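# Close the sliding door fully without slamming it

## Task

Close the sliding door completely, without slamming it either open or closed, and without disturbing anything else from its starting place. The robot must not topple or finish leaning, and the door must stay shut by itself, not only because the robot is holding it.

## Robot and tools

ROBOT. A Hello Robot Stretch 3 with one arm. It has a two-wheeled base (0.33 m long, 0.34 m wide), a lift that slides up a mast, and a telescoping arm that reaches out to the robot's RIGHT side. The base cannot move sideways, so to shift the gripper forward or back you drive the base. A spin in place pivots about the point midway between the wheels, 0.05 m behind the front edge. With the arm pulled in and the wrist folded, that spin sweeps a circle of radius 0.28 m. An unfolded, level wrist reaches beyond it.

FRAMES. Base frame: origin on the floor between the drive wheels, x forward, y left, z up. hand_pose is reported in this frame, at the point where the closed fingertips meet. The odometry frame is the base frame as it stood when the scene began. Heading is positive to the left, from -3.142 to 3.142.

TOOL execute_actions. Argument actions is a list run in order; an empty list only returns the current state and images. Each action may hold robot, steps (1 to 450 control steps at 30 per second, default 1) and until (allowed only together with steps; it ends the action early once every listed condition holds). An action with only steps just waits. Inside robot:
- base: exactly one of translate_m (an offset in metres, straight ahead from where the base is when the command begins, forward positive, magnitude at most 1) or rotate_rad (an offset turn in radians, counter-clockwise seen from above positive, magnitude at most 3.2).
- joints: absolute targets by name. lift_m 0 to 1.1 (arm height on the mast); arm_m 0 to 0.52 (extension); wrist_yaw_rad -1.345 to 4.42 (0 along the arm, positive swings toward the front, 3.0 folds over the base); wrist_pitch_rad -1.57 to 0.451 (negative tips fingers down); wrist_roll_rad -2.911 to 2.911; gripper_m -0.089 to 0.179 (larger is wider; real fingertip gap is somewhat smaller); head_pan_rad -3.953 to 1.73 (positive left, -1.57 looks along the arm); head_tilt_rad -1.53 to 0.419 (negative down). Unnamed joints keep their previous targets.
- contact_limits: {"arm_m": effort percent 1 to 100}; the arm halts with contact_stop when its motor effort reaches that value. Lower is gentler; too low halts immediately.
- Instead of one command, robot may be a list of up to 8 commands or {"pause_s": seconds up to 15}, run one after another; each starts when the previous one finishes done.
- {"stop": true} brakes everything and clears the queue.
Base and joint motions in one command begin together and keep running after the call returns. A new command overrides at once and discards the rest of an older queue. To block until motion ends, use steps 450 with until {"robot": {"status": "ended"}}. Other waits compare fields such as lift_m, arm_m_status, base_status, queue, queue_left, refusals, e.g. {"lift_m": [">", 0.3]}, using "=", "!=", "<", "<=", ">", ">=". An invalid or out-of-range number rejects the whole call.

TOOL zoom_image. camera is head_camera, nav_camera or wrist_camera; region is [x0, y0, x1, y1] in pixels of that camera's latest image, top-left origin, at most 504 by 504.

TOOL finished_scene. scene: the integer number of the current scene. Ends it irreversibly and reports success; only call once every motion has come to rest.

RESULTS. Each execute_actions result is a snapshot at the end of the call, plus one image per camera. base_status gives progress as (travelled of goal). joint_goals, joint_status (moving, done, off_target, contact_stop, time_out, stopped, not_commanded, torque_fault), measured_speeds, and a line with refusals, queue (idle, running, done, dropped, stopped) and queue_left. off_target means something blocked it; contact_stop leaves that lift or arm slack until commanded again. on_its_own appears when the robot altered a goal itself, a joint is slack or its servo is off, or base_tilt has drifted 3 degrees or more from its start value. base_tilt (degrees, forward and right positive) has a fixed offset up to about 4. motor_effort is percent of max, with peak in brackets; readings are noisy. lidar_m gives 12 distances from the base origin in 30-degree sectors counter-clockwise starting ahead (4th left, 7th behind, 10th right), at 0.17 m height; "-" means nothing seen. wrist_depth_mm and head_depth_mm are 7x7 grids of median depths. A refused: or dropped: line names the failing goal, counting from 0.

SPEED. Full base speed (0.30 m/s, 1.9 rad/s) only with lift_m under 0.30, arm_m under 0.03 and wrist_yaw_rad over 2.54; otherwise 0.10 m/s and 0.63 rad/s.

CAUTIONS.
- Move the door gently, with low contact limits and short moves; a fast door counts as a slam and fails.
- Pushing on something rigid with the gripper higher than about 0.45 m can tip the robot; raising the contact limit lowers that safe height, and a second push after a contact_stop tips it more easily. Do not drive while hooked on or pressing something immovable. If the base snags, reverse the last move in small steps; if it leans, pull the gripper free and, if needed, lower lift_m to about 0.2.
- Fold or unfold the wrist only with lift_m 0.32 to 0.95, wrist_pitch_rad -0.4, wrist_roll_rad about 0; after folding, lift_m may go down to 0.25. With wrist_yaw_rad below -0.4 keep wrist_pitch_rad at -0.5 or lower.
- Long hard pushing can shut off a wrist servo for 10 s (torque_fault); avoid it.
- Pull away from the door before finishing so it stays shut on its own, and wait until nothing is moving.

Each tool is called after ">>>" as name(argument=value, ...), one argument or row to a line, values as JSON.

## Session

>>> execute_actions(
  actions=[],
)

Scene clock: 0.00 s.
robot.base_odometry: x=+0.000 y=+0.000 heading=+0.000 (m, m, rad; robot's odometry frame)
robot.turned_by_wheels: +0.000 (rad since the last result)
robot.turned_by_imu: +0.000 (rad since the last result)
robot.base_tilt: forward=-0.8 right=-1.6 (deg)
robot.lidar_m: 0.65 0.61 1.08 1.84 2.11 1.77 1.07 0.96 0.97 1.26 1.64 1.39
robot.head_depth_mm: 1777 1794 1806 1813 1821 1846 1844 / 1931 1997 1998 1999 2034 1990 1973 / 1954 2050 2105 2085 2134 2165 2062 / 1843 1876 1901 1913 1932 1952 1930 / 1682 1720 1715 1738 1764 1764 1798 / 1570 1576 1582 1611 1627 1645 1669 / 1441 1464 1474 1499 1500 1511 1523
robot.base_status: not_commanded
robot.joint_positions: lift_m=+0.370 arm_m=-0.001 wrist_yaw_rad=+2.982 wrist_pitch_rad=-0.588 wrist_roll_rad=-0.020 gripper_m=+0.037 head_pan_rad=+0.012 head_tilt_rad=-0.006
robot.joint_goals: lift_m=+0.370 arm_m=-0.001 wrist_yaw_rad=+2.982 wrist_pitch_rad=-0.588 wrist_roll_rad=-0.020 gripper_m=+0.037 head_pan_rad=+0.012 head_tilt_rad=-0.006
robot.joint_status: lift_m=not_commanded arm_m=not_commanded wrist_yaw_rad=not_commanded wrist_pitch_rad=not_commanded wrist_roll_rad=not_commanded gripper_m=not_commanded head_pan_rad=not_commanded head_tilt_rad=not_commanded
robot.measured_speeds: translate_m=+0.000 rotate_rad=+0.000 lift_m=+0.000 arm_m=+0.000 wrist_yaw_rad=+0.000 wrist_pitch_rad=+0.000 wrist_roll_rad=+0.000 head_pan_rad=+0.000 head_tilt_rad=+0.000
robot: refusals=0 queue=idle queue_left=0
robot.motor_effort: left_wheel=+0 right_wheel=+1 lift_m=+25 arm_m=-1 wrist_yaw_rad=+1 wrist_pitch_rad=+4 wrist_roll_rad=+0 gripper_m=+0 head_pan_rad=+0 head_tilt_rad=+1 (%)
robot.hand_pose: x=+0.0106 y=+0.0531 z=+0.3469 quat_wxyz=(+0.257, +0.684, +0.153, +0.665) (m; robot's base frame)
robot.wrist_depth_mm: - - - - - - - / - - - - - - - / 836 - 825 860 902 860 838 / 683 679 735 720 745 741 730 / 612 619 650 602 625 638 620 / 524 541 - - 559 561 563 / 482 - - 482 488 492 495
pictures: head_camera (sideways: a quarter turn clockwise sets it upright), nav_camera (sideways: a quarter turn counterclockwise sets it upright), wrist_camera
Images, in order (width x height): head_camera 896x504, nav_camera 672x504, wrist_camera 644x364.

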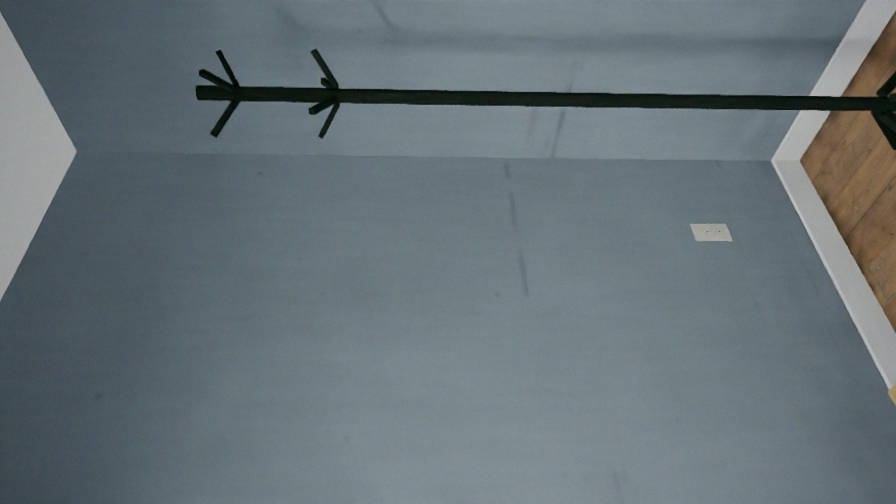

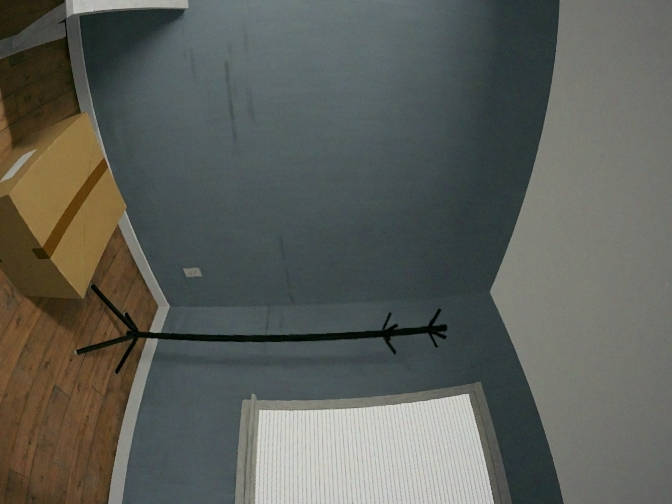

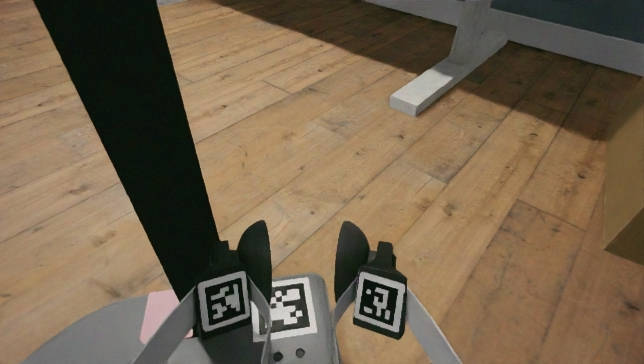

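>>> execute_actions(
  actions=[
    {"robot":{"joints":{"head_pan_rad":1.7,"head_tilt_rad":-0.6}},"steps":450,"until":{"robot":{"status":"ended"}}},
  ],
)

>>> execute_actions(
  actions=[
    {"robot":{"joints":{"head_pan_rad":-2.6}},"steps":450,"until":{"robot":{"status":"ended"}}},
  ],
)

Scene clock: 1.57 s.
robot.base_odometry: x=+0.000 y=+0.000 heading=+0.000 (m, m, rad; robot's odometry frame)
robot.turned_by_wheels: +0.000 (rad since the last result)
robot.turned_by_imu: +0.000 (rad since the last result)
robot.base_tilt: forward=-0.6 right=-1.7 (deg)
robot.lidar_m: 0.66 0.61 1.09 1.83 2.10 1.77 1.07 0.97 0.97 1.25 1.64 1.39
robot.head_depth_mm: 1615 1704 1329 1046 1731 1418 1202 / 1797 1889 1335 2038 1718 1416 1203 / 2036 2089 1403 2177 1714 1411 1207 / 2149 2283 1580 2187 1720 1413 1217 / 2046 2188 2516 2139 1713 1410 1206 / 1909 2122 2336 2187 1756 1455 - / 1824 1963 2202 - - - -
robot.base_status: not_commanded
robot.joint_positions: lift_m=+0.370 arm_m=-0.001 wrist_yaw_rad=+2.982 wrist_pitch_rad=-0.588 wrist_roll_rad=-0.020 gripper_m=+0.037 head_pan_rad=+1.693 head_tilt_rad=-0.592
robot.joint_goals: lift_m=+0.370 arm_m=-0.001 wrist_yaw_rad=+2.982 wrist_pitch_rad=-0.588 wrist_roll_rad=-0.020 gripper_m=+0.037 head_pan_rad=+1.700 head_tilt_rad=-0.600
robot.joint_status: lift_m=not_commanded arm_m=not_commanded wrist_yaw_rad=not_commanded wrist_pitch_rad=not_commanded wrist_roll_rad=not_commanded gripper_m=not_commanded head_pan_rad=done head_tilt_rad=done
robot.measured_speeds: translate_m=+0.000 rotate_rad=+0.000 lift_m=+0.000 arm_m=+0.000 wrist_yaw_rad=+0.000 wrist_pitch_rad=+0.000 wrist_roll_rad=+0.000 head_pan_rad=+0.000 head_tilt_rad=+0.000
robot: refusals=0 queue=done queue_left=0
robot.motor_effort: left_wheel=+0(0) right_wheel=+1(1) lift_m=+25(24) arm_m=-1(0) wrist_yaw_rad=+0(0) wrist_pitch_rad=+4(4) wrist_roll_rad=+0(0) gripper_m=+0(0) head_pan_rad=+4(41) head_tilt_rad=-4(34) (%)
robot.hand_pose: x=+0.0106 y=+0.0531 z=+0.3469 quat_wxyz=(+0.257, +0.684, +0.153, +0.665) (m; robot's base frame)
robot.wrist_depth_mm: - - - - - - - / - - - - - - - / 819 - 853 864 908 882 845 / 693 705 716 731 743 730 719 / 606 597 617 627 631 646 627 / 528 546 - - 552 565 558 / 485 - - 492 483 495 501
pictures: head_camera (sideways: a quarter turn clockwise sets it upright), nav_camera (sideways: a quarter turn counterclockwise sets it upright), wrist_camera
camera_calibration (this result's frames):
head_camera: T_world_to_cam=[[0.0770674, -0.588603, -0.804741, 1.07308], [-0.991238, -0.132074, 0.00167356, 0.00243553], [-0.10727, 0.797561, -0.593624, 0.729822], [0, 0, 0, 1]] pos_world=[-0.00199732, 0.0498632, 1.29679]
nav_camera: T_world_to_cam=[[-0.0503636, 0.516066, 0.855067, -1.06549], [0.991704, 0.12722, -0.0183707, 0.0675922], [-0.118262, 0.847048, -0.518192, 0.630558], [0, 0, 0, 1]] pos_world=[-0.0461224, 0.00715291, 1.23906]
wrist_camera: T_world_to_cam=[[0.983875, -0.172394, 0.04764, -0.0214112], [-0.0836817, -0.679109, -0.729252, 0.326679], [0.158071, 0.713507, -0.682584, 0.365764], [0, 0, 0, 1]] pos_world=[-0.00941368, -0.0428155, 0.488917]
Images, in order (width x height): head_camera 896x504, nav_camera 672x504, wrist_camera 644x364.

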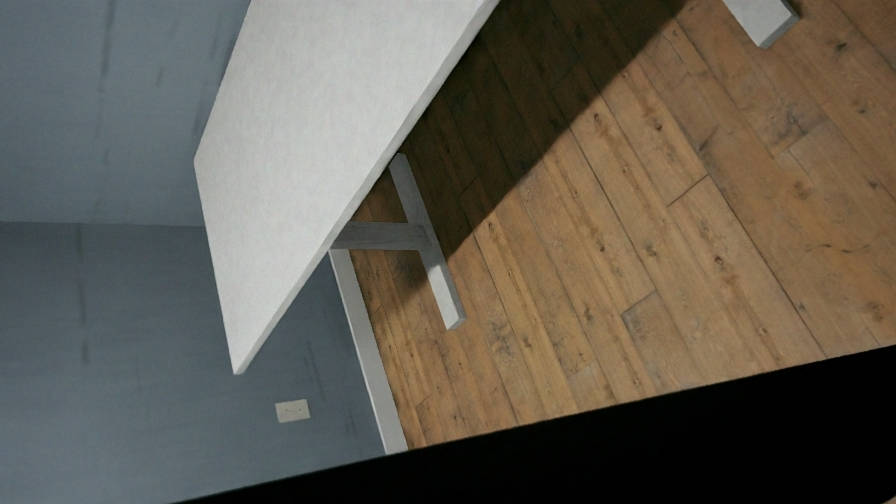

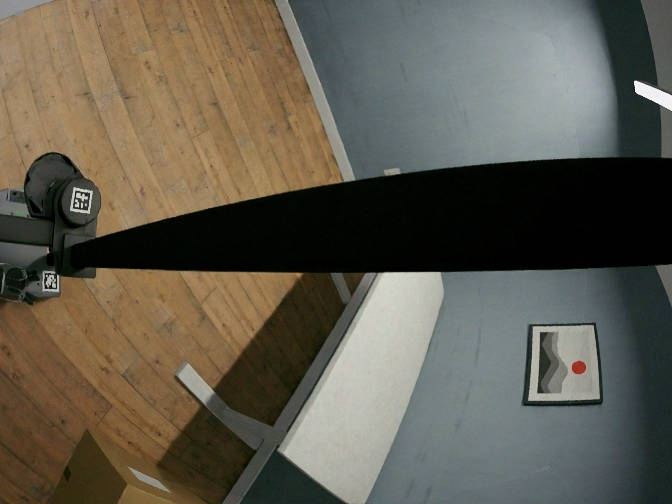

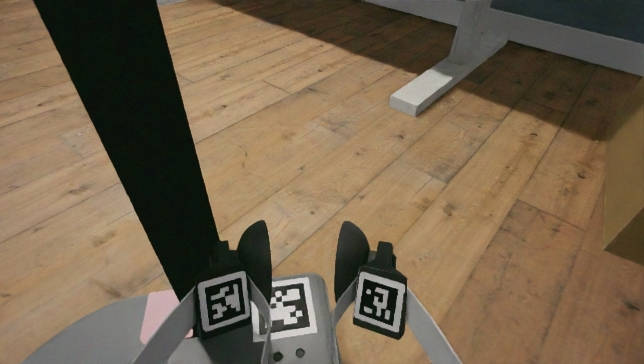

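Scene clock: 4.10 s.
robot.base_odometry: x=+0.000 y=+0.000 heading=+0.000 (m, m, rad; robot's odometry frame)
robot.turned_by_wheels: +0.000 (rad since the last result)
robot.turned_by_imu: +0.000 (rad since the last result)
robot.base_tilt: forward=-0.7 right=-1.7 (deg)
robot.lidar_m: 0.65 0.61 1.09 1.83 2.11 1.77 1.07 0.96 0.97 1.25 1.64 1.40
robot.head_depth_mm: 851 954 1088 1252 1494 1420 1206 / 836 933 1060 1229 1451 1412 1207 / 823 919 1043 1203 1428 1422 1210 / 814 904 1027 1183 1389 1411 1207 / 801 889 1003 1154 1354 1409 1208 / 786 861 969 1123 1431 1407 1194 / 779 889 2716 2187 1721 1418 1198
robot.base_status: not_commanded
robot.joint_positions: lift_m=+0.370 arm_m=-0.001 wrist_yaw_rad=+2.982 wrist_pitch_rad=-0.588 wrist_roll_rad=-0.020 gripper_m=+0.037 head_pan_rad=-2.593 head_tilt_rad=-0.593
robot.joint_goals: lift_m=+0.370 arm_m=-0.001 wrist_yaw_rad=+2.982 wrist_pitch_rad=-0.588 wrist_roll_rad=-0.020 gripper_m=+0.037 head_pan_rad=-2.600 head_tilt_rad=-0.600
robot.joint_status: lift_m=not_commanded arm_m=not_commanded wrist_yaw_rad=not_commanded wrist_pitch_rad=not_commanded wrist_roll_rad=not_commanded gripper_m=not_commanded head_pan_rad=done head_tilt_rad=done
robot.measured_speeds: translate_m=+0.000 rotate_rad=+0.000 lift_m=+0.000 arm_m=+0.000 wrist_yaw_rad=+0.000 wrist_pitch_rad=+0.000 wrist_roll_rad=+0.000 head_pan_rad=+0.000 head_tilt_rad=+0.000
robot: refusals=0 queue=done queue_left=0
robot.motor_effort: left_wheel=+0(0) right_wheel=+0(0) lift_m=+24(24) arm_m=-1(1) wrist_yaw_rad=+0(0) wrist_pitch_rad=+4(4) wrist_roll_rad=+0(1) gripper_m=+1(0) head_pan_rad=-4(40) head_tilt_rad=-4(4) (%)
robot.hand_pose: x=+0.0106 y=+0.0531 z=+0.3469 quat_wxyz=(+0.257, +0.684, +0.153, +0.665) (m; robot's base frame)
robot.wrist_depth_mm: - - - - - - - / 955 - - - - - - / 810 - 851 863 871 883 875 / 697 685 690 716 734 755 719 / 607 595 627 625 624 627 630 / 536 547 - - 560 547 556 / 485 - - 489 485 490 499
pictures: head_camera (sideways: a quarter turn clockwise sets it upright), nav_camera (sideways: a quarter turn counterclockwise sets it upright), wrist_camera
camera_calibration (this result's frames):
head_camera: T_world_to_cam=[[0.504057, 0.313948, -0.804589, 1.07028], [0.530607, -0.847616, 0.00167624, -0.00685123], [-0.681457, -0.427765, -0.593829, 0.733591], [0, 0, 0, 1]] pos_world=[-0.0359355, -0.028014, 1.29677]
nav_camera: T_world_to_cam=[[-0.449095, -0.259616, 0.854935, -1.06289], [-0.526378, 0.850052, -0.0183722, 0.0768544], [-0.721969, -0.45827, -0.51841, 0.634524], [0, 0, 0, 1]] pos_world=[0.0212233, -0.0504896, 1.23906]
wrist_camera: T_world_to_cam=[[0.983875, -0.172394, 0.0476401, -0.0214112], [-0.0836817, -0.679108, -0.729252, 0.326679], [0.158071, 0.713507, -0.682584, 0.365764], [0, 0, 0, 1]] pos_world=[-0.00941369, -0.0428155, 0.488917]
Images, in order (width x height): head_camera 896x504, nav_camera 672x504, wrist_camera 644x364.

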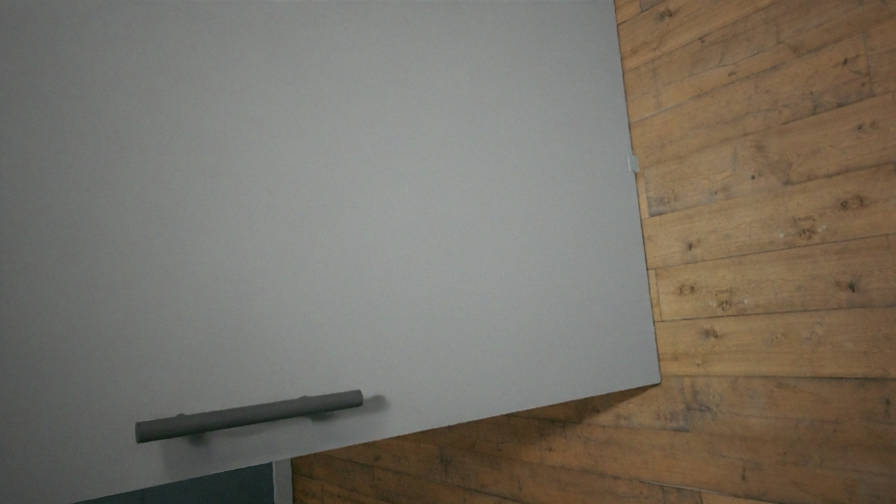

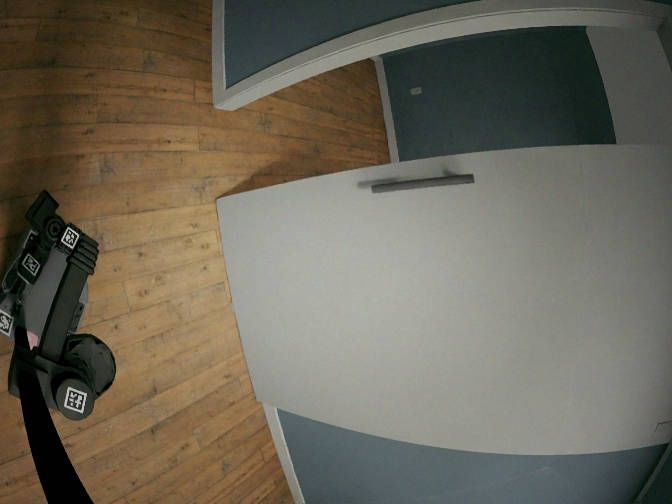

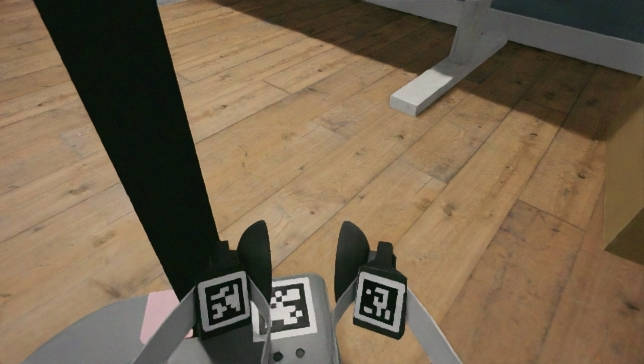

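>>> execute_actions(
  actions=[
    {"robot":[{"base":{"rotate_rad":-0.874},"joints":{"lift_m":0.8,"wrist_pitch_rad":-0.4,"head_pan_rad":-1.5,"head_tilt_rad":-0.5}},{"base":{"translate_m":0.14},"joints":{"wrist_yaw_rad":0,"gripper_m":0.13}},{"joints":{"wrist_pitch_rad":0,"arm_m":0.3}}],"steps":450,"until":{"robot":{"status":"ended"}}},
  ],
)

Scene clock: 15.37 s.
robot.base_odometry: x=+0.090 y=-0.107 heading=-0.874 (m, m, rad; robot's odometry frame)
robot.turned_by_wheels: -0.874 (rad since the last result)
robot.turned_by_imu: -0.880 (rad since the last result)
robot.base_tilt: forward=-0.7 right=-1.6 (deg)
robot.lidar_m: 1.50 1.27 0.62 0.58 1.55 1.98 2.24 1.37 1.00 0.97 1.12 1.45
robot.head_depth_mm: 779 859 949 1061 1182 - 1258 / 787 863 957 1054 - 1393 1255 / 792 860 942 1039 - 1412 1257 / 2828 3041 3278 2397 1803 1456 1260 / 2776 3092 3347 2497 1884 1502 1257 / 2852 3137 3334 2491 1872 1495 1258 / 2853 3125 3279 1243 1365 1491 1263
robot.base_status: done (translate_m +0.1400 of +0.1400)
robot.joint_positions: lift_m=+0.800 arm_m=+0.300 wrist_yaw_rad=+0.000 wrist_pitch_rad=-0.020 wrist_roll_rad=-0.020 gripper_m=+0.130 head_pan_rad=-1.507 head_tilt_rad=-0.507
robot.joint_goals: lift_m=+0.800 arm_m=+0.300 wrist_yaw_rad=+0.000 wrist_pitch_rad=+0.000 wrist_roll_rad=-0.020 gripper_m=+0.130 head_pan_rad=-1.500 head_tilt_rad=-0.500
robot.joint_status: lift_m=done arm_m=done wrist_yaw_rad=done wrist_pitch_rad=done wrist_roll_rad=not_commanded gripper_m=done head_pan_rad=done head_tilt_rad=done
robot.measured_speeds: translate_m=+0.000 rotate_rad=+0.000 lift_m=+0.000 arm_m=+0.000 wrist_yaw_rad=+0.000 wrist_pitch_rad=+0.000 wrist_roll_rad=+0.000 head_pan_rad=+0.000 head_tilt_rad=+0.000
robot: refusals=0 queue=done queue_left=0
robot.motor_effort: left_wheel=+3(9) right_wheel=-1(5) lift_m=+29(32) arm_m=+4(3) wrist_yaw_rad=+0(2) wrist_pitch_rad=+7(8) wrist_roll_rad=+0(0) gripper_m=+0(80) head_pan_rad=+3(39) head_tilt_rad=+3(14) (%)
robot.hand_pose: x=-0.0214 y=-0.7003 z=+0.9092 quat_wxyz=(+0.714, +0.008, -0.700, -0.007) (m; robot's base frame)
robot.wrist_depth_mm: - - - 396 397 411 410 / - - - 409 413 415 421 / - - - 422 421 428 439 / - - - 426 442 440 448 / - - - 445 446 458 455 / - - - 455 460 468 469 / - - - 471 496 486 475
pictures: head_camera (sideways: a quarter turn clockwise sets it upright), nav_camera (sideways: a quarter turn counterclockwise sets it upright), wrist_camera
camera_calibration (this result's frames):
head_camera: T_world_to_cam=[[-0.0382258, 0.521676, -0.852287, 1.13578], [0.997233, 0.0743398, 0.000775908, -0.00852567], [0.0637636, -0.849898, -0.523074, 0.636992], [0, 0, 0, 1]] pos_world=[0.0113011, -0.0504952, 1.30121]
nav_camera: T_world_to_cam=[[0.0155278, -0.443713, 0.896034, -1.11933], [-0.997324, -0.0709014, -0.017827, 0.0790194], [0.0714401, -0.89336, -0.443627, 0.532377], [0, 0, 0, 1]] pos_world=[0.0581556, -0.0154528, 1.24054]
wrist_camera: T_world_to_cam=[[-0.998792, 0.0364508, 0.0329472, -0.0294138], [-0.0256815, 0.18438, -0.982519, 1.05863], [-0.0418885, -0.982179, -0.183222, -0.353608], [0, 0, 0, 1]] pos_world=[-0.0170031, -0.541426, 0.976308]
Images, in order (width x height): head_camera 896x504, nav_camera 672x504, wrist_camera 644x364.

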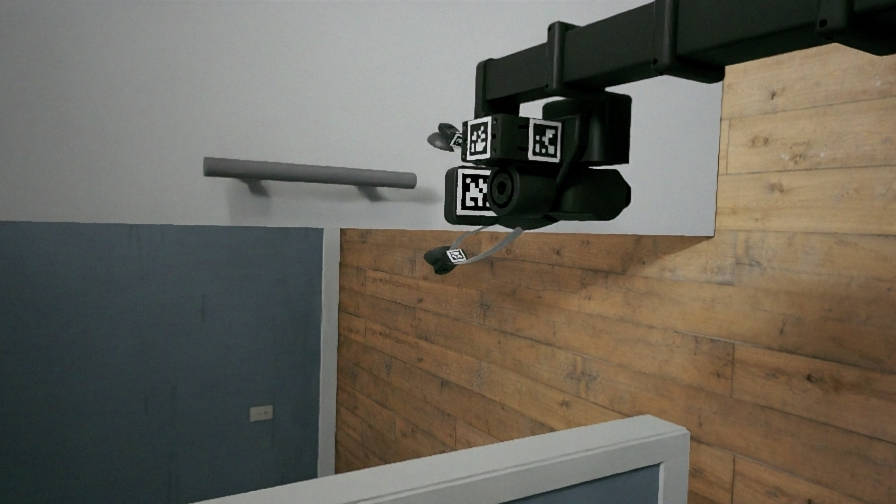

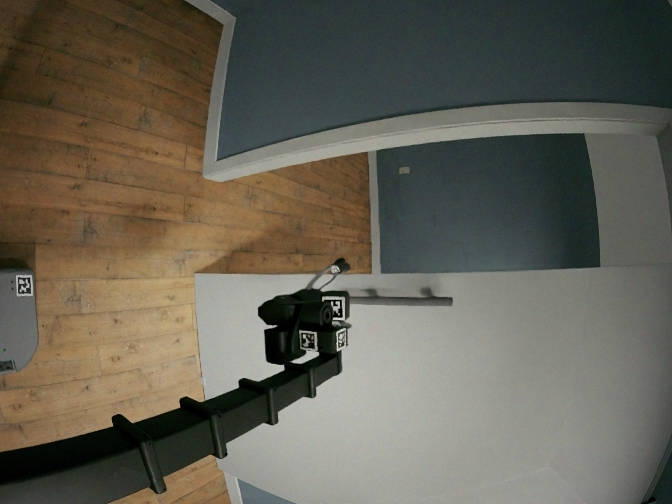

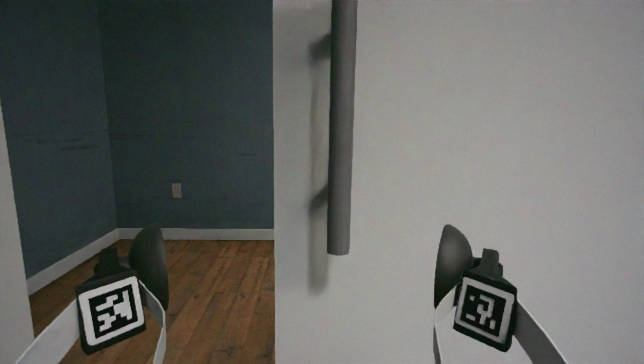

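>>> execute_actions(
  actions=[
    {"robot":{"joints":{"lift_m":0.85,"arm_m":0.52,"gripper_m":0.1}},"steps":450,"until":{"robot":{"status":"ended"}}},
    {"robot":{"base":{"translate_m":0.1}},"steps":450,"until":{"robot":{"status":"ended"}}},
  ],
)

Scene clock: 20.83 s.
robot.base_odometry: x=+0.154 y=-0.184 heading=-0.874 (m, m, rad; robot's odometry frame)
robot.turned_by_wheels: +0.000 (rad since the last result)
robot.turned_by_imu: -0.013 (rad since the last result)
robot.base_tilt: forward=-0.7 right=-1.7 (deg)
robot.lidar_m: 1.40 1.21 0.64 0.58 1.54 2.06 2.35 1.39 1.01 0.96 1.08 1.43
robot.head_depth_mm: 780 862 956 1047 - 1390 1240 / 787 864 940 1094 1229 1400 1267 / 803 860 922 1116 1235 1401 1261 / 2790 3135 3263 2509 1818 1461 1264 / 2778 3060 3322 2496 1885 1514 1259 / 2824 3071 3344 2386 1487 1469 1257 / 2711 991 1055 1161 1355 1473 1253
robot.base_status: done (translate_m +0.1000 of +0.1000)
robot.joint_positions: lift_m=+0.850 arm_m=+0.519 wrist_yaw_rad=-0.056 wrist_pitch_rad=-0.021 wrist_roll_rad=-0.019 gripper_m=+0.100 head_pan_rad=-1.507 head_tilt_rad=-0.507
robot.joint_goals: lift_m=+0.850 arm_m=+0.520 wrist_yaw_rad=-0.048 wrist_pitch_rad=+0.000 wrist_roll_rad=-0.019 gripper_m=+0.100 head_pan_rad=-1.500 head_tilt_rad=-0.500
robot.joint_status: lift_m=done arm_m=done wrist_yaw_rad=done wrist_pitch_rad=done wrist_roll_rad=not_commanded gripper_m=done head_pan_rad=done head_tilt_rad=done
robot.measured_speeds: translate_m=+0.000 rotate_rad=+0.000 lift_m=+0.000 arm_m=+0.000 wrist_yaw_rad=+0.000 wrist_pitch_rad=+0.000 wrist_roll_rad=+0.000 head_pan_rad=+0.000 head_tilt_rad=+0.000
robot: refusals=0 queue=done queue_left=0
robot.on_its_own: wrist_yaw_rad is held at -0.048, not at your +0.000, by its stall guard, which is not easing now
robot.motor_effort: left_wheel=-4(54) right_wheel=+5(41) lift_m=+29(23) arm_m=+4(4) wrist_yaw_rad=+6(47) wrist_pitch_rad=+8(8) wrist_roll_rad=+0(0) gripper_m=-2(81) head_pan_rad=+4(4) head_tilt_rad=+3(3) (%)
robot.hand_pose: x=-0.0358 y=-0.9191 z=+0.9589 quat_wxyz=(+0.714, -0.012, -0.700, -0.028) (m; robot's base frame)
robot.wrist_depth_mm: - - 192 195 136 205 209 / - - - 201 139 212 218 / - - - 207 142 215 223 / - - - 209 147 222 228 / - - - 216 149 230 236 / - - - 224 152 239 241 / - - - 229 159 243 252
pictures: head_camera (sideways: a quarter turn clockwise sets it upright), nav_camera (sideways: a quarter turn counterclockwise sets it upright), wrist_camera
camera_calibration (this result's frames):
head_camera: T_world_to_cam=[[-0.0382123, 0.521457, -0.852422, 1.13595], [0.997233, 0.0743409, 0.000773176, -0.00852211], [0.063773, -0.850033, -0.522855, 0.636706], [0, 0, 0, 1]] pos_world=[0.0113012, -0.0504954, 1.30122]
nav_camera: T_world_to_cam=[[0.0155135, -0.443482, 0.896149, -1.11948], [-0.997324, -0.0709069, -0.0178251, 0.079017], [0.0714483, -0.893474, -0.443395, 0.532076], [0, 0, 0, 1]] pos_world=[0.0581566, -0.0154685, 1.24055]
wrist_camera: T_world_to_cam=[[-0.99517, 0.0925764, 0.0326674, 0.0145337], [-0.014902, 0.18645, -0.982351, 1.14963], [-0.0970334, -0.978093, -0.18417, -0.557306], [0, 0, 0, 1]] pos_world=[-0.0224822, -0.760791, 1.02622]
Images, in order (width x height): head_camera 896x504, nav_camera 672x504, wrist_camera 644x364.

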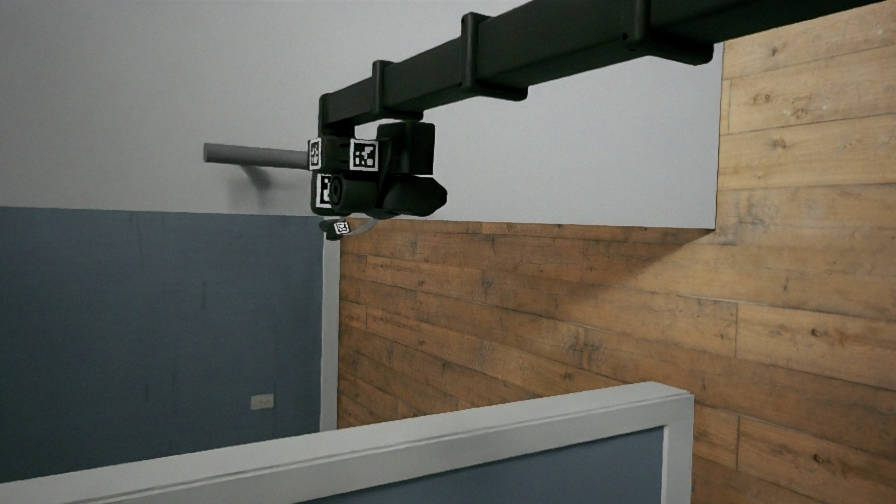

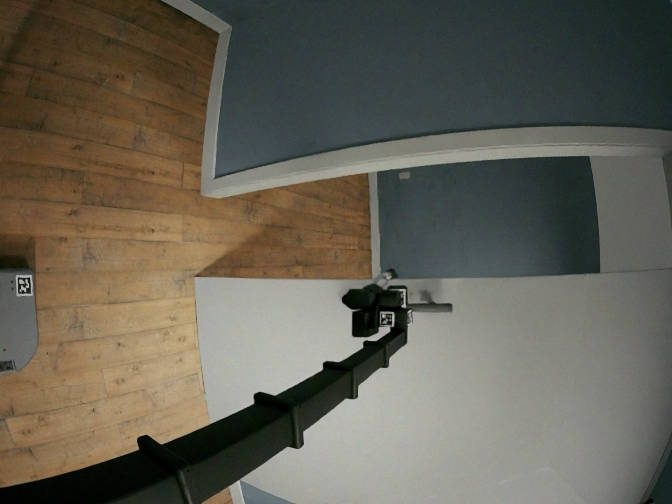

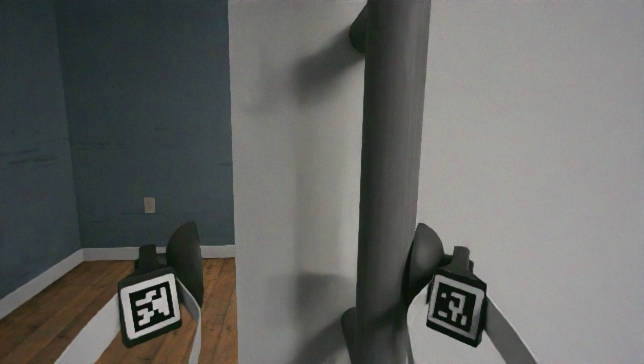

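>>> execute_actions(
  actions=[
    {"robot":{"base":{"translate_m":0.36},"joints":{"head_pan_rad":-1.3}},"steps":450,"until":{"robot":{"status":"ended"}}},
  ],
)

Scene clock: 25.97 s.
robot.base_odometry: x=+0.385 y=-0.460 heading=-0.875 (m, m, rad; robot's odometry frame)
robot.turned_by_wheels: +0.000 (rad since the last result)
robot.turned_by_imu: -0.002 (rad since the last result)
robot.base_tilt: forward=-0.7 right=-1.7 (deg)
robot.lidar_m: 1.04 1.08 0.97 0.64 0.64 2.10 2.71 1.38 1.00 0.97 1.05 1.09
robot.head_depth_mm: 2661 2971 3160 1059 1154 1312 1262 / 815 912 1038 2268 1803 1462 1259 / 844 923 1024 1138 1293 1440 1257 / 868 946 1058 1183 1352 1474 1253 / 887 976 1091 1226 1413 1500 1260 / 909 998 1123 1268 1470 1521 1258 / 935 1033 1154 1317 1532 1499 1256
robot.base_status: done (translate_m +0.3600 of +0.3600)
robot.joint_positions: lift_m=+0.850 arm_m=+0.519 wrist_yaw_rad=-0.322 wrist_pitch_rad=-0.020 wrist_roll_rad=-0.020 gripper_m=+0.100 head_pan_rad=-1.307 head_tilt_rad=-0.507
robot.joint_goals: lift_m=+0.850 arm_m=+0.520 wrist_yaw_rad=-0.294 wrist_pitch_rad=+0.000 wrist_roll_rad=-0.020 gripper_m=+0.100 head_pan_rad=-1.300 head_tilt_rad=-0.500
robot.joint_status: lift_m=done arm_m=done wrist_yaw_rad=done wrist_pitch_rad=done wrist_roll_rad=not_commanded gripper_m=done head_pan_rad=done head_tilt_rad=done
robot.measured_speeds: translate_m=+0.000 rotate_rad=+0.000 lift_m=+0.000 arm_m=+0.000 wrist_yaw_rad=+0.000 wrist_pitch_rad=+0.000 wrist_roll_rad=+0.000 head_pan_rad=+0.000 head_tilt_rad=+0.000
robot: refusals=0 queue=done queue_left=0
robot.on_its_own: wrist_yaw_rad is held at -0.294, not at your +0.000, by its stall guard, which is still easing
robot.motor_effort: left_wheel=-11(36) right_wheel=+10(42) lift_m=+29(29) arm_m=+3(4) wrist_yaw_rad=+17(51) wrist_pitch_rad=+7(8) wrist_roll_rad=+0(0) gripper_m=-6(16) head_pan_rad=+4(17) head_tilt_rad=+3(3) (%)
robot.hand_pose: x=-0.1024 y=-0.9064 z=+0.9594 quat_wxyz=(+0.704, -0.105, -0.692, -0.122) (m; robot's base frame)
robot.wrist_depth_mm: 283 - - 209 162 257 292 / 274 - - 213 167 267 303 / 269 - - 218 174 274 313 / 263 - - 226 177 282 323 / 258 - - 233 182 297 337 / 253 - - 241 197 314 359 / 237 - - 246 198 326 373
pictures: head_camera (sideways: a quarter turn clockwise sets it upright), nav_camera (sideways: a quarter turn counterclockwise sets it upright), wrist_camera
camera_calibration (this result's frames):
head_camera: T_world_to_cam=[[-0.140977, 0.503453, -0.852444, 1.13661], [0.962618, 0.270862, 0.000772721, -0.00831037], [0.231283, -0.820469, -0.522818, 0.635637], [0, 0, 0, 1]] pos_world=[0.0212235, -0.0484574, 1.30122]
nav_camera: T_world_to_cam=[[0.103248, -0.431536, 0.896168, -1.12004], [-0.963389, -0.267515, -0.0178248, 0.0788096], [0.24743, -0.861518, -0.443357, 0.530953], [0, 0, 0, 1]] pos_world=[0.0601922, -0.00482726, 1.24055]
wrist_camera: T_world_to_cam=[[-0.935855, 0.350831, 0.0330662, 0.186855], [0.0336554, 0.182393, -0.98265, 1.14827], [-0.350775, -0.918505, -0.182501, -0.524831], [0, 0, 0, 1]] pos_world=[-0.047874, -0.757051, 1.02639]
Images, in order (width x height): head_camera 896x504, nav_camera 672x504, wrist_camera 644x364.

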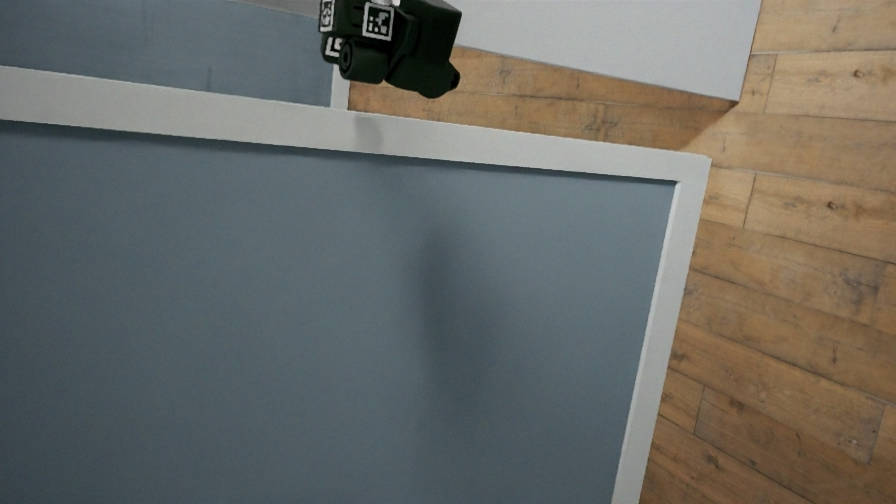

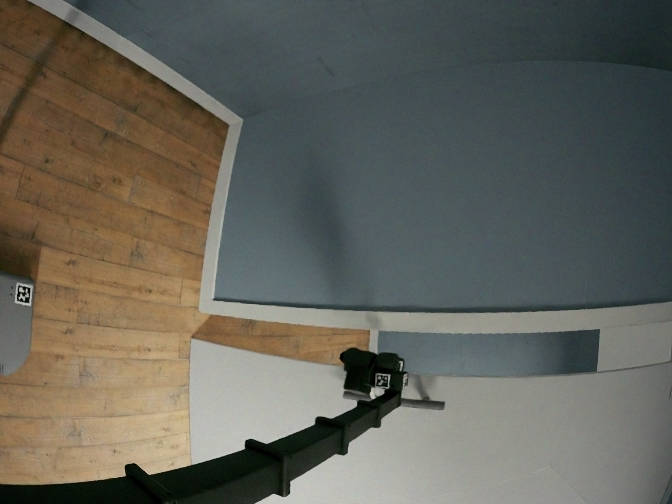

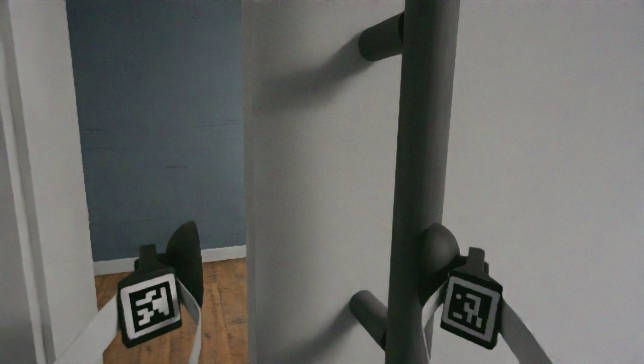

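>>> execute_actions(
  actions=[
    {"robot":[{"base":{"translate_m":-0.08},"joints":{"wrist_yaw_rad":0.03,"head_pan_rad":-1.6}},{"base":{"translate_m":0.15}}],"steps":450,"until":{"robot":{"status":"ended"}}},
  ],
)

Scene clock: 31.20 s.
robot.base_odometry: x=+0.429 y=-0.514 heading=-0.874 (m, m, rad; robot's odometry frame)
robot.turned_by_wheels: +0.000 (rad since the last result)
robot.turned_by_imu: -0.052 (rad since the last result)
robot.base_tilt: forward=-0.7 right=-1.5 (deg)
robot.lidar_m: 0.98 1.00 0.94 0.65 0.66 1.43 2.77 1.45 1.01 0.96 1.03 1.03
robot.head_depth_mm: 812 888 993 1121 1240 - 1230 / 803 884 980 1067 1303 1425 1251 / 792 863 947 1121 1257 1436 1259 / 799 877 948 1145 1270 1422 1263 / 819 894 1008 1130 1288 1435 1265 / 823 901 997 1120 1271 1431 1257 / 815 899 992 1111 1256 1421 1268
robot.base_status: done (translate_m +0.1500 of +0.1500)
robot.joint_positions: lift_m=+0.850 arm_m=+0.519 wrist_yaw_rad=-0.107 wrist_pitch_rad=-0.023 wrist_roll_rad=-0.019 gripper_m=+0.100 head_pan_rad=-1.593 head_tilt_rad=-0.507
robot.joint_goals: lift_m=+0.850 arm_m=+0.520 wrist_yaw_rad=-0.097 wrist_pitch_rad=+0.000 wrist_roll_rad=-0.019 gripper_m=+0.100 head_pan_rad=-1.600 head_tilt_rad=-0.500
robot.joint_status: lift_m=done arm_m=done wrist_yaw_rad=done wrist_pitch_rad=done wrist_roll_rad=not_commanded gripper_m=done head_pan_rad=done head_tilt_rad=done
robot.measured_speeds: translate_m=+0.000 rotate_rad=+0.000 lift_m=+0.000 arm_m=+0.000 wrist_yaw_rad=+0.000 wrist_pitch_rad=+0.000 wrist_roll_rad=+0.000 head_pan_rad=+0.000 head_tilt_rad=+0.000
robot: refusals=0 queue=done queue_left=0
robot.on_its_own: wrist_yaw_rad is held at -0.097, not at your +0.030, by its stall guard, which is not easing now
robot.motor_effort: left_wheel=-6(46) right_wheel=+6(37) lift_m=+30(29) arm_m=+3(8) wrist_yaw_rad=+7(61) wrist_pitch_rad=+8(10) wrist_roll_rad=+0(0) gripper_m=-2(19) head_pan_rad=-3(25) head_tilt_rad=+3(3) (%)
robot.hand_pose: x=-0.0487 y=-0.9180 z=+0.9585 quat_wxyz=(+0.713, -0.029, -0.699, -0.046) (m; robot's base frame)
robot.wrist_depth_mm: 210 213 183 188 133 212 227 / 216 217 188 196 137 219 232 / 225 224 195 202 140 225 240 / 228 228 201 206 145 231 249 / 237 234 206 211 148 241 257 / 240 235 211 217 150 249 265 / 248 248 220 222 156 258 278
pictures: head_camera (sideways: a quarter turn clockwise sets it upright), nav_camera (sideways: a quarter turn counterclockwise sets it upright), wrist_camera
camera_calibration (this result's frames):
head_camera: T_world_to_cam=[[0.00669424, 0.522686, -0.852499, 1.13578], [0.999933, -0.011548, 0.000771607, -0.00853654], [-0.00944138, -0.852447, -0.522728, 0.636988], [0, 0, 0, 1]] pos_world=[0.00694684, -0.0507556, 1.30123]
nav_camera: T_world_to_cam=[[-0.0226147, -0.443044, 0.896215, -1.11933], [-0.999729, 0.0149747, -0.0178241, 0.0790303], [-0.00552366, -0.896375, -0.443263, 0.532373], [0, 0, 0, 1]] pos_world=[0.0566362, -0.0198897, 1.24055]
wrist_camera: T_world_to_cam=[[-0.989203, 0.142896, 0.0325364, 0.0481908], [-0.00507734, 0.188462, -0.982067, 1.1509], [-0.146465, -0.971629, -0.185701, -0.552569], [0, 0, 0, 1]] pos_world=[-0.0274183, -0.760678, 1.02608]
Images, in order (width x height): head_camera 896x504, nav_camera 672x504, wrist_camera 644x364.

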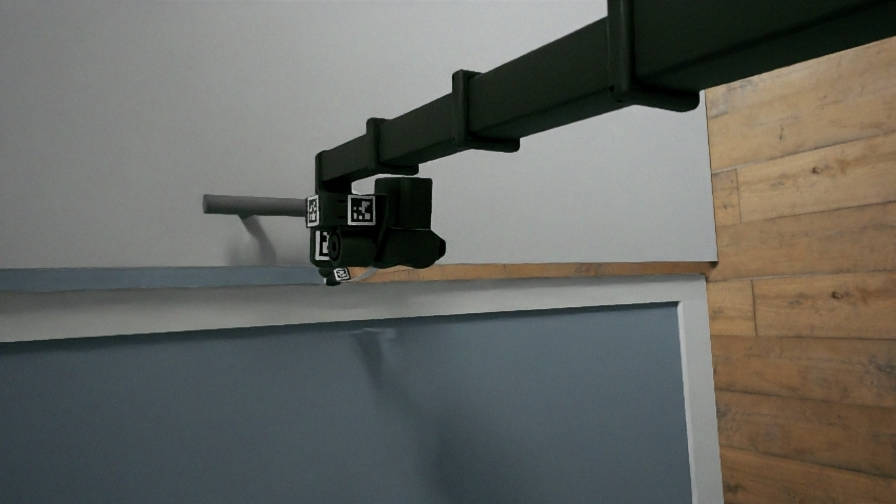

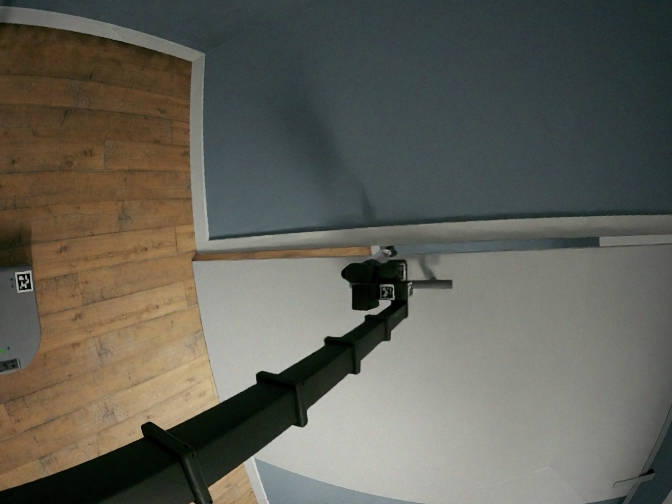

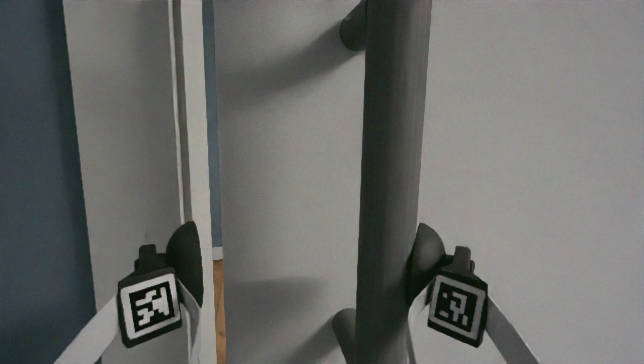

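>>> execute_actions(
  actions=[
    {"robot":{"base":{"translate_m":0.11},"joints":{"head_tilt_rad":0.1}},"steps":450,"until":{"robot":{"status":"ended"}}},
  ],
)

Scene clock: 33.73 s.
robot.base_odometry: x=+0.500 y=-0.599 heading=-0.875 (m, m, rad; robot's odometry frame)
robot.turned_by_wheels: +0.000 (rad since the last result)
robot.turned_by_imu: -0.005 (rad since the last result)
robot.base_tilt: forward=-0.7 right=-1.6 (deg)
robot.lidar_m: 0.87 0.88 0.90 1.02 0.68 0.81 2.89 1.44 1.00 0.96 1.02 0.92
robot.head_depth_mm: 974 965 956 950 944 937 924 / 965 951 947 942 938 923 922 / 950 940 934 929 923 915 - / 993 987 977 963 951 947 - / 993 977 977 960 965 949 942 / 982 973 966 954 951 939 934 / 970 962 954 941 938 936 925
robot.base_status: done (translate_m +0.1100 of +0.1100)
robot.joint_positions: lift_m=+0.850 arm_m=+0.519 wrist_yaw_rad=-0.231 wrist_pitch_rad=-0.023 wrist_roll_rad=-0.019 gripper_m=+0.100 head_pan_rad=-1.593 head_tilt_rad=+0.086
robot.joint_goals: lift_m=+0.850 arm_m=+0.520 wrist_yaw_rad=-0.193 wrist_pitch_rad=+0.000 wrist_roll_rad=-0.019 gripper_m=+0.100 head_pan_rad=-1.600 head_tilt_rad=+0.100
robot.joint_status: lift_m=done arm_m=done wrist_yaw_rad=done wrist_pitch_rad=done wrist_roll_rad=not_commanded gripper_m=done head_pan_rad=done head_tilt_rad=done
robot.measured_speeds: translate_m=+0.000 rotate_rad=+0.000 lift_m=+0.000 arm_m=+0.000 wrist_yaw_rad=+0.000 wrist_pitch_rad=+0.000 wrist_roll_rad=+0.000 head_pan_rad=+0.000 head_tilt_rad=+0.000
robot: refusals=0 queue=done queue_left=0
robot.on_its_own: wrist_yaw_rad is held at -0.193, not at your +0.030, by its stall guard, which is still easing
robot.motor_effort: left_wheel=-13(36) right_wheel=+13(41) lift_m=+29(29) arm_m=+4(5) wrist_yaw_rad=+24(51) wrist_pitch_rad=+9(8) wrist_roll_rad=+0(0) gripper_m=-8(17) head_pan_rad=-3(2) head_tilt_rad=+6(37) (%)
robot.hand_pose: x=-0.0800 y=-0.9126 z=+0.9584 quat_wxyz=(+0.708, -0.072, -0.696, -0.091) (m; robot's base frame)
robot.wrist_depth_mm: 201 215 185 193 144 233 258 / 206 220 196 200 149 241 271 / 210 224 211 206 152 253 278 / 215 230 227 213 157 259 291 / 220 234 233 217 160 270 306 / 226 235 227 224 163 286 317 / 228 254 251 227 171 292 332
pictures: head_camera (sideways: a quarter turn clockwise sets it upright), nav_camera (sideways: a quarter turn counterclockwise sets it upright), wrist_camera
camera_calibration (this result's frames):
head_camera: T_world_to_cam=[[-0.00582923, -0.0422495, -0.99909, 1.32744], [0.999899, -0.013219, -0.00527494, -0.00066261], [-0.0129841, -0.99902, 0.0423223, -0.0984327], [0, 0, 0, 1]] pos_world=[0.00712241, -0.0422614, 1.33039]
nav_camera: T_world_to_cam=[[-0.00982304, 0.132795, 0.991095, -1.24368], [-0.99992, 0.00654206, -0.0107871, 0.0698815], [-0.00791626, -0.991122, 0.13272, -0.217355], [0, 0, 0, 1]] pos_world=[0.0559386, -0.0507278, 1.26221]
wrist_camera: T_world_to_cam=[[-0.963873, 0.26433, 0.0328313, 0.129036], [0.0181998, 0.188327, -0.981938, 1.15116], [-0.265739, -0.945866, -0.186334, -0.537307], [0, 0, 0, 1]] pos_world=[-0.0393605, -0.759124, 1.02601]
Images, in order (width x height): head_camera 896x504, nav_camera 672x504, wrist_camera 644x364.

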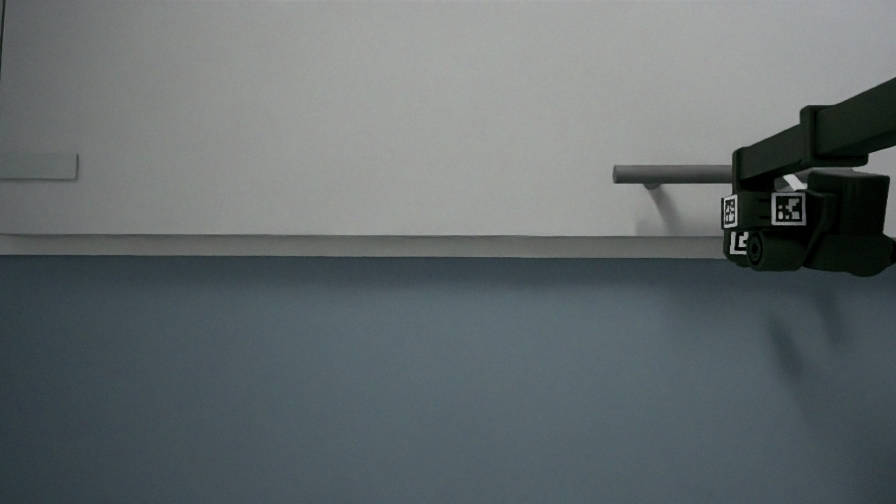

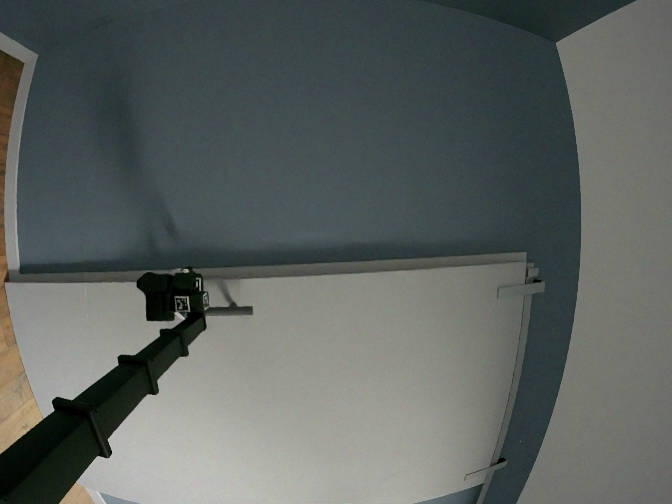

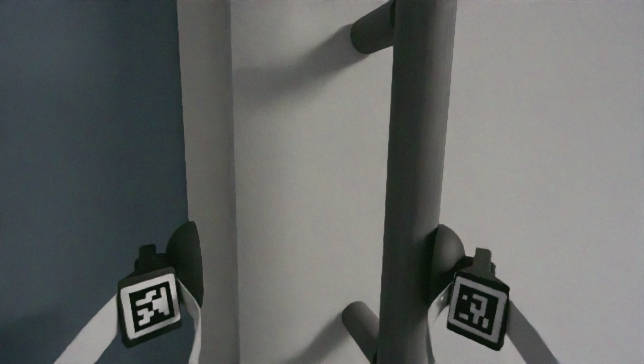

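Likely at the stop; verify with one fresh push.

>>> execute_actions(
  actions=[
    {"robot":[{"base":{"translate_m":-0.05},"joints":{"wrist_yaw_rad":0.0,"head_tilt_rad":0.4}},{"base":{"translate_m":0.05}},{"base":{"translate_m":-0.02}}],"steps":450,"until":{"robot":{"status":"ended"}}},
  ],
)

Scene clock: 35.27 s.
robot.base_odometry: x=+0.468 y=-0.560 heading=-0.875 (m, m, rad; robot's odometry frame)
robot.turned_by_wheels: +0.000 (rad since the last result)
robot.turned_by_imu: -0.009 (rad since the last result)
robot.base_tilt: forward=-0.7 right=-1.6 (deg)
robot.lidar_m: 0.92 0.94 0.92 0.67 0.67 0.79 2.83 1.47 1.01 0.95 1.02 0.97
robot.head_depth_mm: 1233 1275 1112 1027 958 894 841 / 1226 1257 1090 1016 944 888 833 / 1230 1237 1079 1003 934 876 830 / 1233 1227 1071 997 933 867 815 / 1229 1203 1117 1033 970 909 854 / 1236 1184 1100 1023 958 896 850 / 1216 1170 1087 1010 947 888 842
robot.base_status: done (translate_m -0.0500 of -0.0500)
robot.joint_positions: lift_m=+0.850 arm_m=+0.519 wrist_yaw_rad=-0.032 wrist_pitch_rad=-0.026 wrist_roll_rad=-0.019 gripper_m=+0.100 head_pan_rad=-1.593 head_tilt_rad=+0.383
robot.joint_goals: lift_m=+0.850 arm_m=+0.520 wrist_yaw_rad=+0.000 wrist_pitch_rad=+0.000 wrist_roll_rad=-0.019 gripper_m=+0.100 head_pan_rad=-1.600 head_tilt_rad=+0.400
robot.joint_status: lift_m=done arm_m=done wrist_yaw_rad=off_target wrist_pitch_rad=done wrist_roll_rad=not_commanded gripper_m=done head_pan_rad=done head_tilt_rad=done
robot.measured_speeds: translate_m=+0.000 rotate_rad=+0.000 lift_m=+0.000 arm_m=+0.000 wrist_yaw_rad=+0.000 wrist_pitch_rad=+0.000 wrist_roll_rad=+0.000 head_pan_rad=+0.000 head_tilt_rad=+0.000
robot: refusals=0 queue=dropped queue_left=0
robot.on_its_own: wrist_yaw_rad is at rest, and its effort (+20) is outside its rest range (-12 to +12)
robot.motor_effort: left_wheel=-12(34) right_wheel=+13(27) lift_m=+29(29) arm_m=+4(5) wrist_yaw_rad=+20(54) wrist_pitch_rad=+10(9) wrist_roll_rad=+0(0) gripper_m=-5(17) head_pan_rad=-4(3) head_tilt_rad=+8(30) (%)
robot.hand_pose: x=-0.0297 y=-0.9192 z=+0.9578 quat_wxyz=(+0.714, -0.002, -0.700, -0.021) (m; robot's base frame)
robot.wrist_depth_mm: 217 225 182 184 127 200 207 / 224 229 188 191 131 206 214 / 231 233 193 195 135 211 223 / 236 240 234 202 138 217 228 / 239 248 239 207 141 227 236 / 246 250 225 213 143 236 242 / 250 267 254 218 150 244 253
pictures: head_camera (sideways: a quarter turn clockwise sets it upright), nav_camera (sideways: a quarter turn counterclockwise sets it upright), wrist_camera
dropped: robot: command 0 of its queue: wrist_yaw_rad: off_target
camera_calibration (this result's frames):
head_camera: T_world_to_cam=[[-0.0123494, -0.332705, -0.94295, 1.25477], [0.999855, -0.0151703, -0.007742, 0.00255203], [-0.0117291, -0.942909, 0.332844, -0.47674], [0, 0, 0, 1]] pos_world=[0.00735216, -0.0320176, 1.34188]
nav_camera: T_world_to_cam=[[-0.00344361, 0.416964, 0.908916, -1.1371], [-0.999976, 0.00408626, -0.00566317, 0.0632142], [-0.0060754, -0.908914, 0.41694, -0.587496], [0, 0, 0, 1]] pos_world=[0.0557277, -0.0601108, 1.27884]
wrist_camera: T_world_to_cam=[[-0.997103, 0.0685784, 0.0329056, -0.00167696], [-0.0193006, 0.190339, -0.981529, 1.15129], [-0.0735749, -0.97932, -0.188464, -0.5533], [0, 0, 0, 1]] pos_world=[-0.0201604, -0.760878, 1.0258]
Images, in order (width x height): head_camera 896x504, nav_camera 672x504, wrist_camera 644x364.

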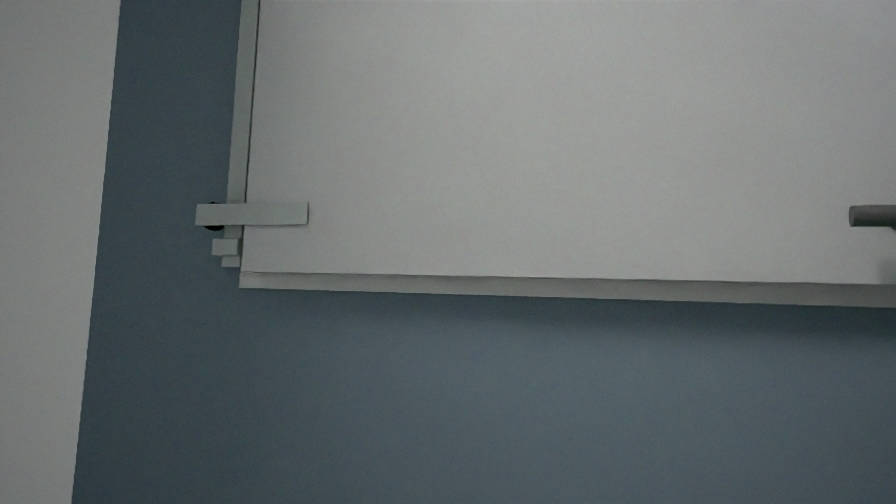

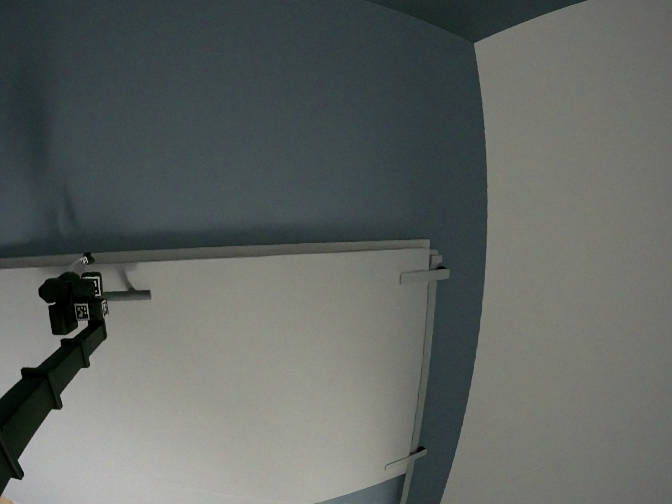

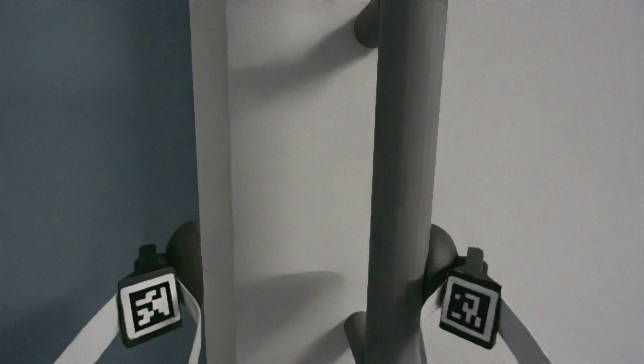

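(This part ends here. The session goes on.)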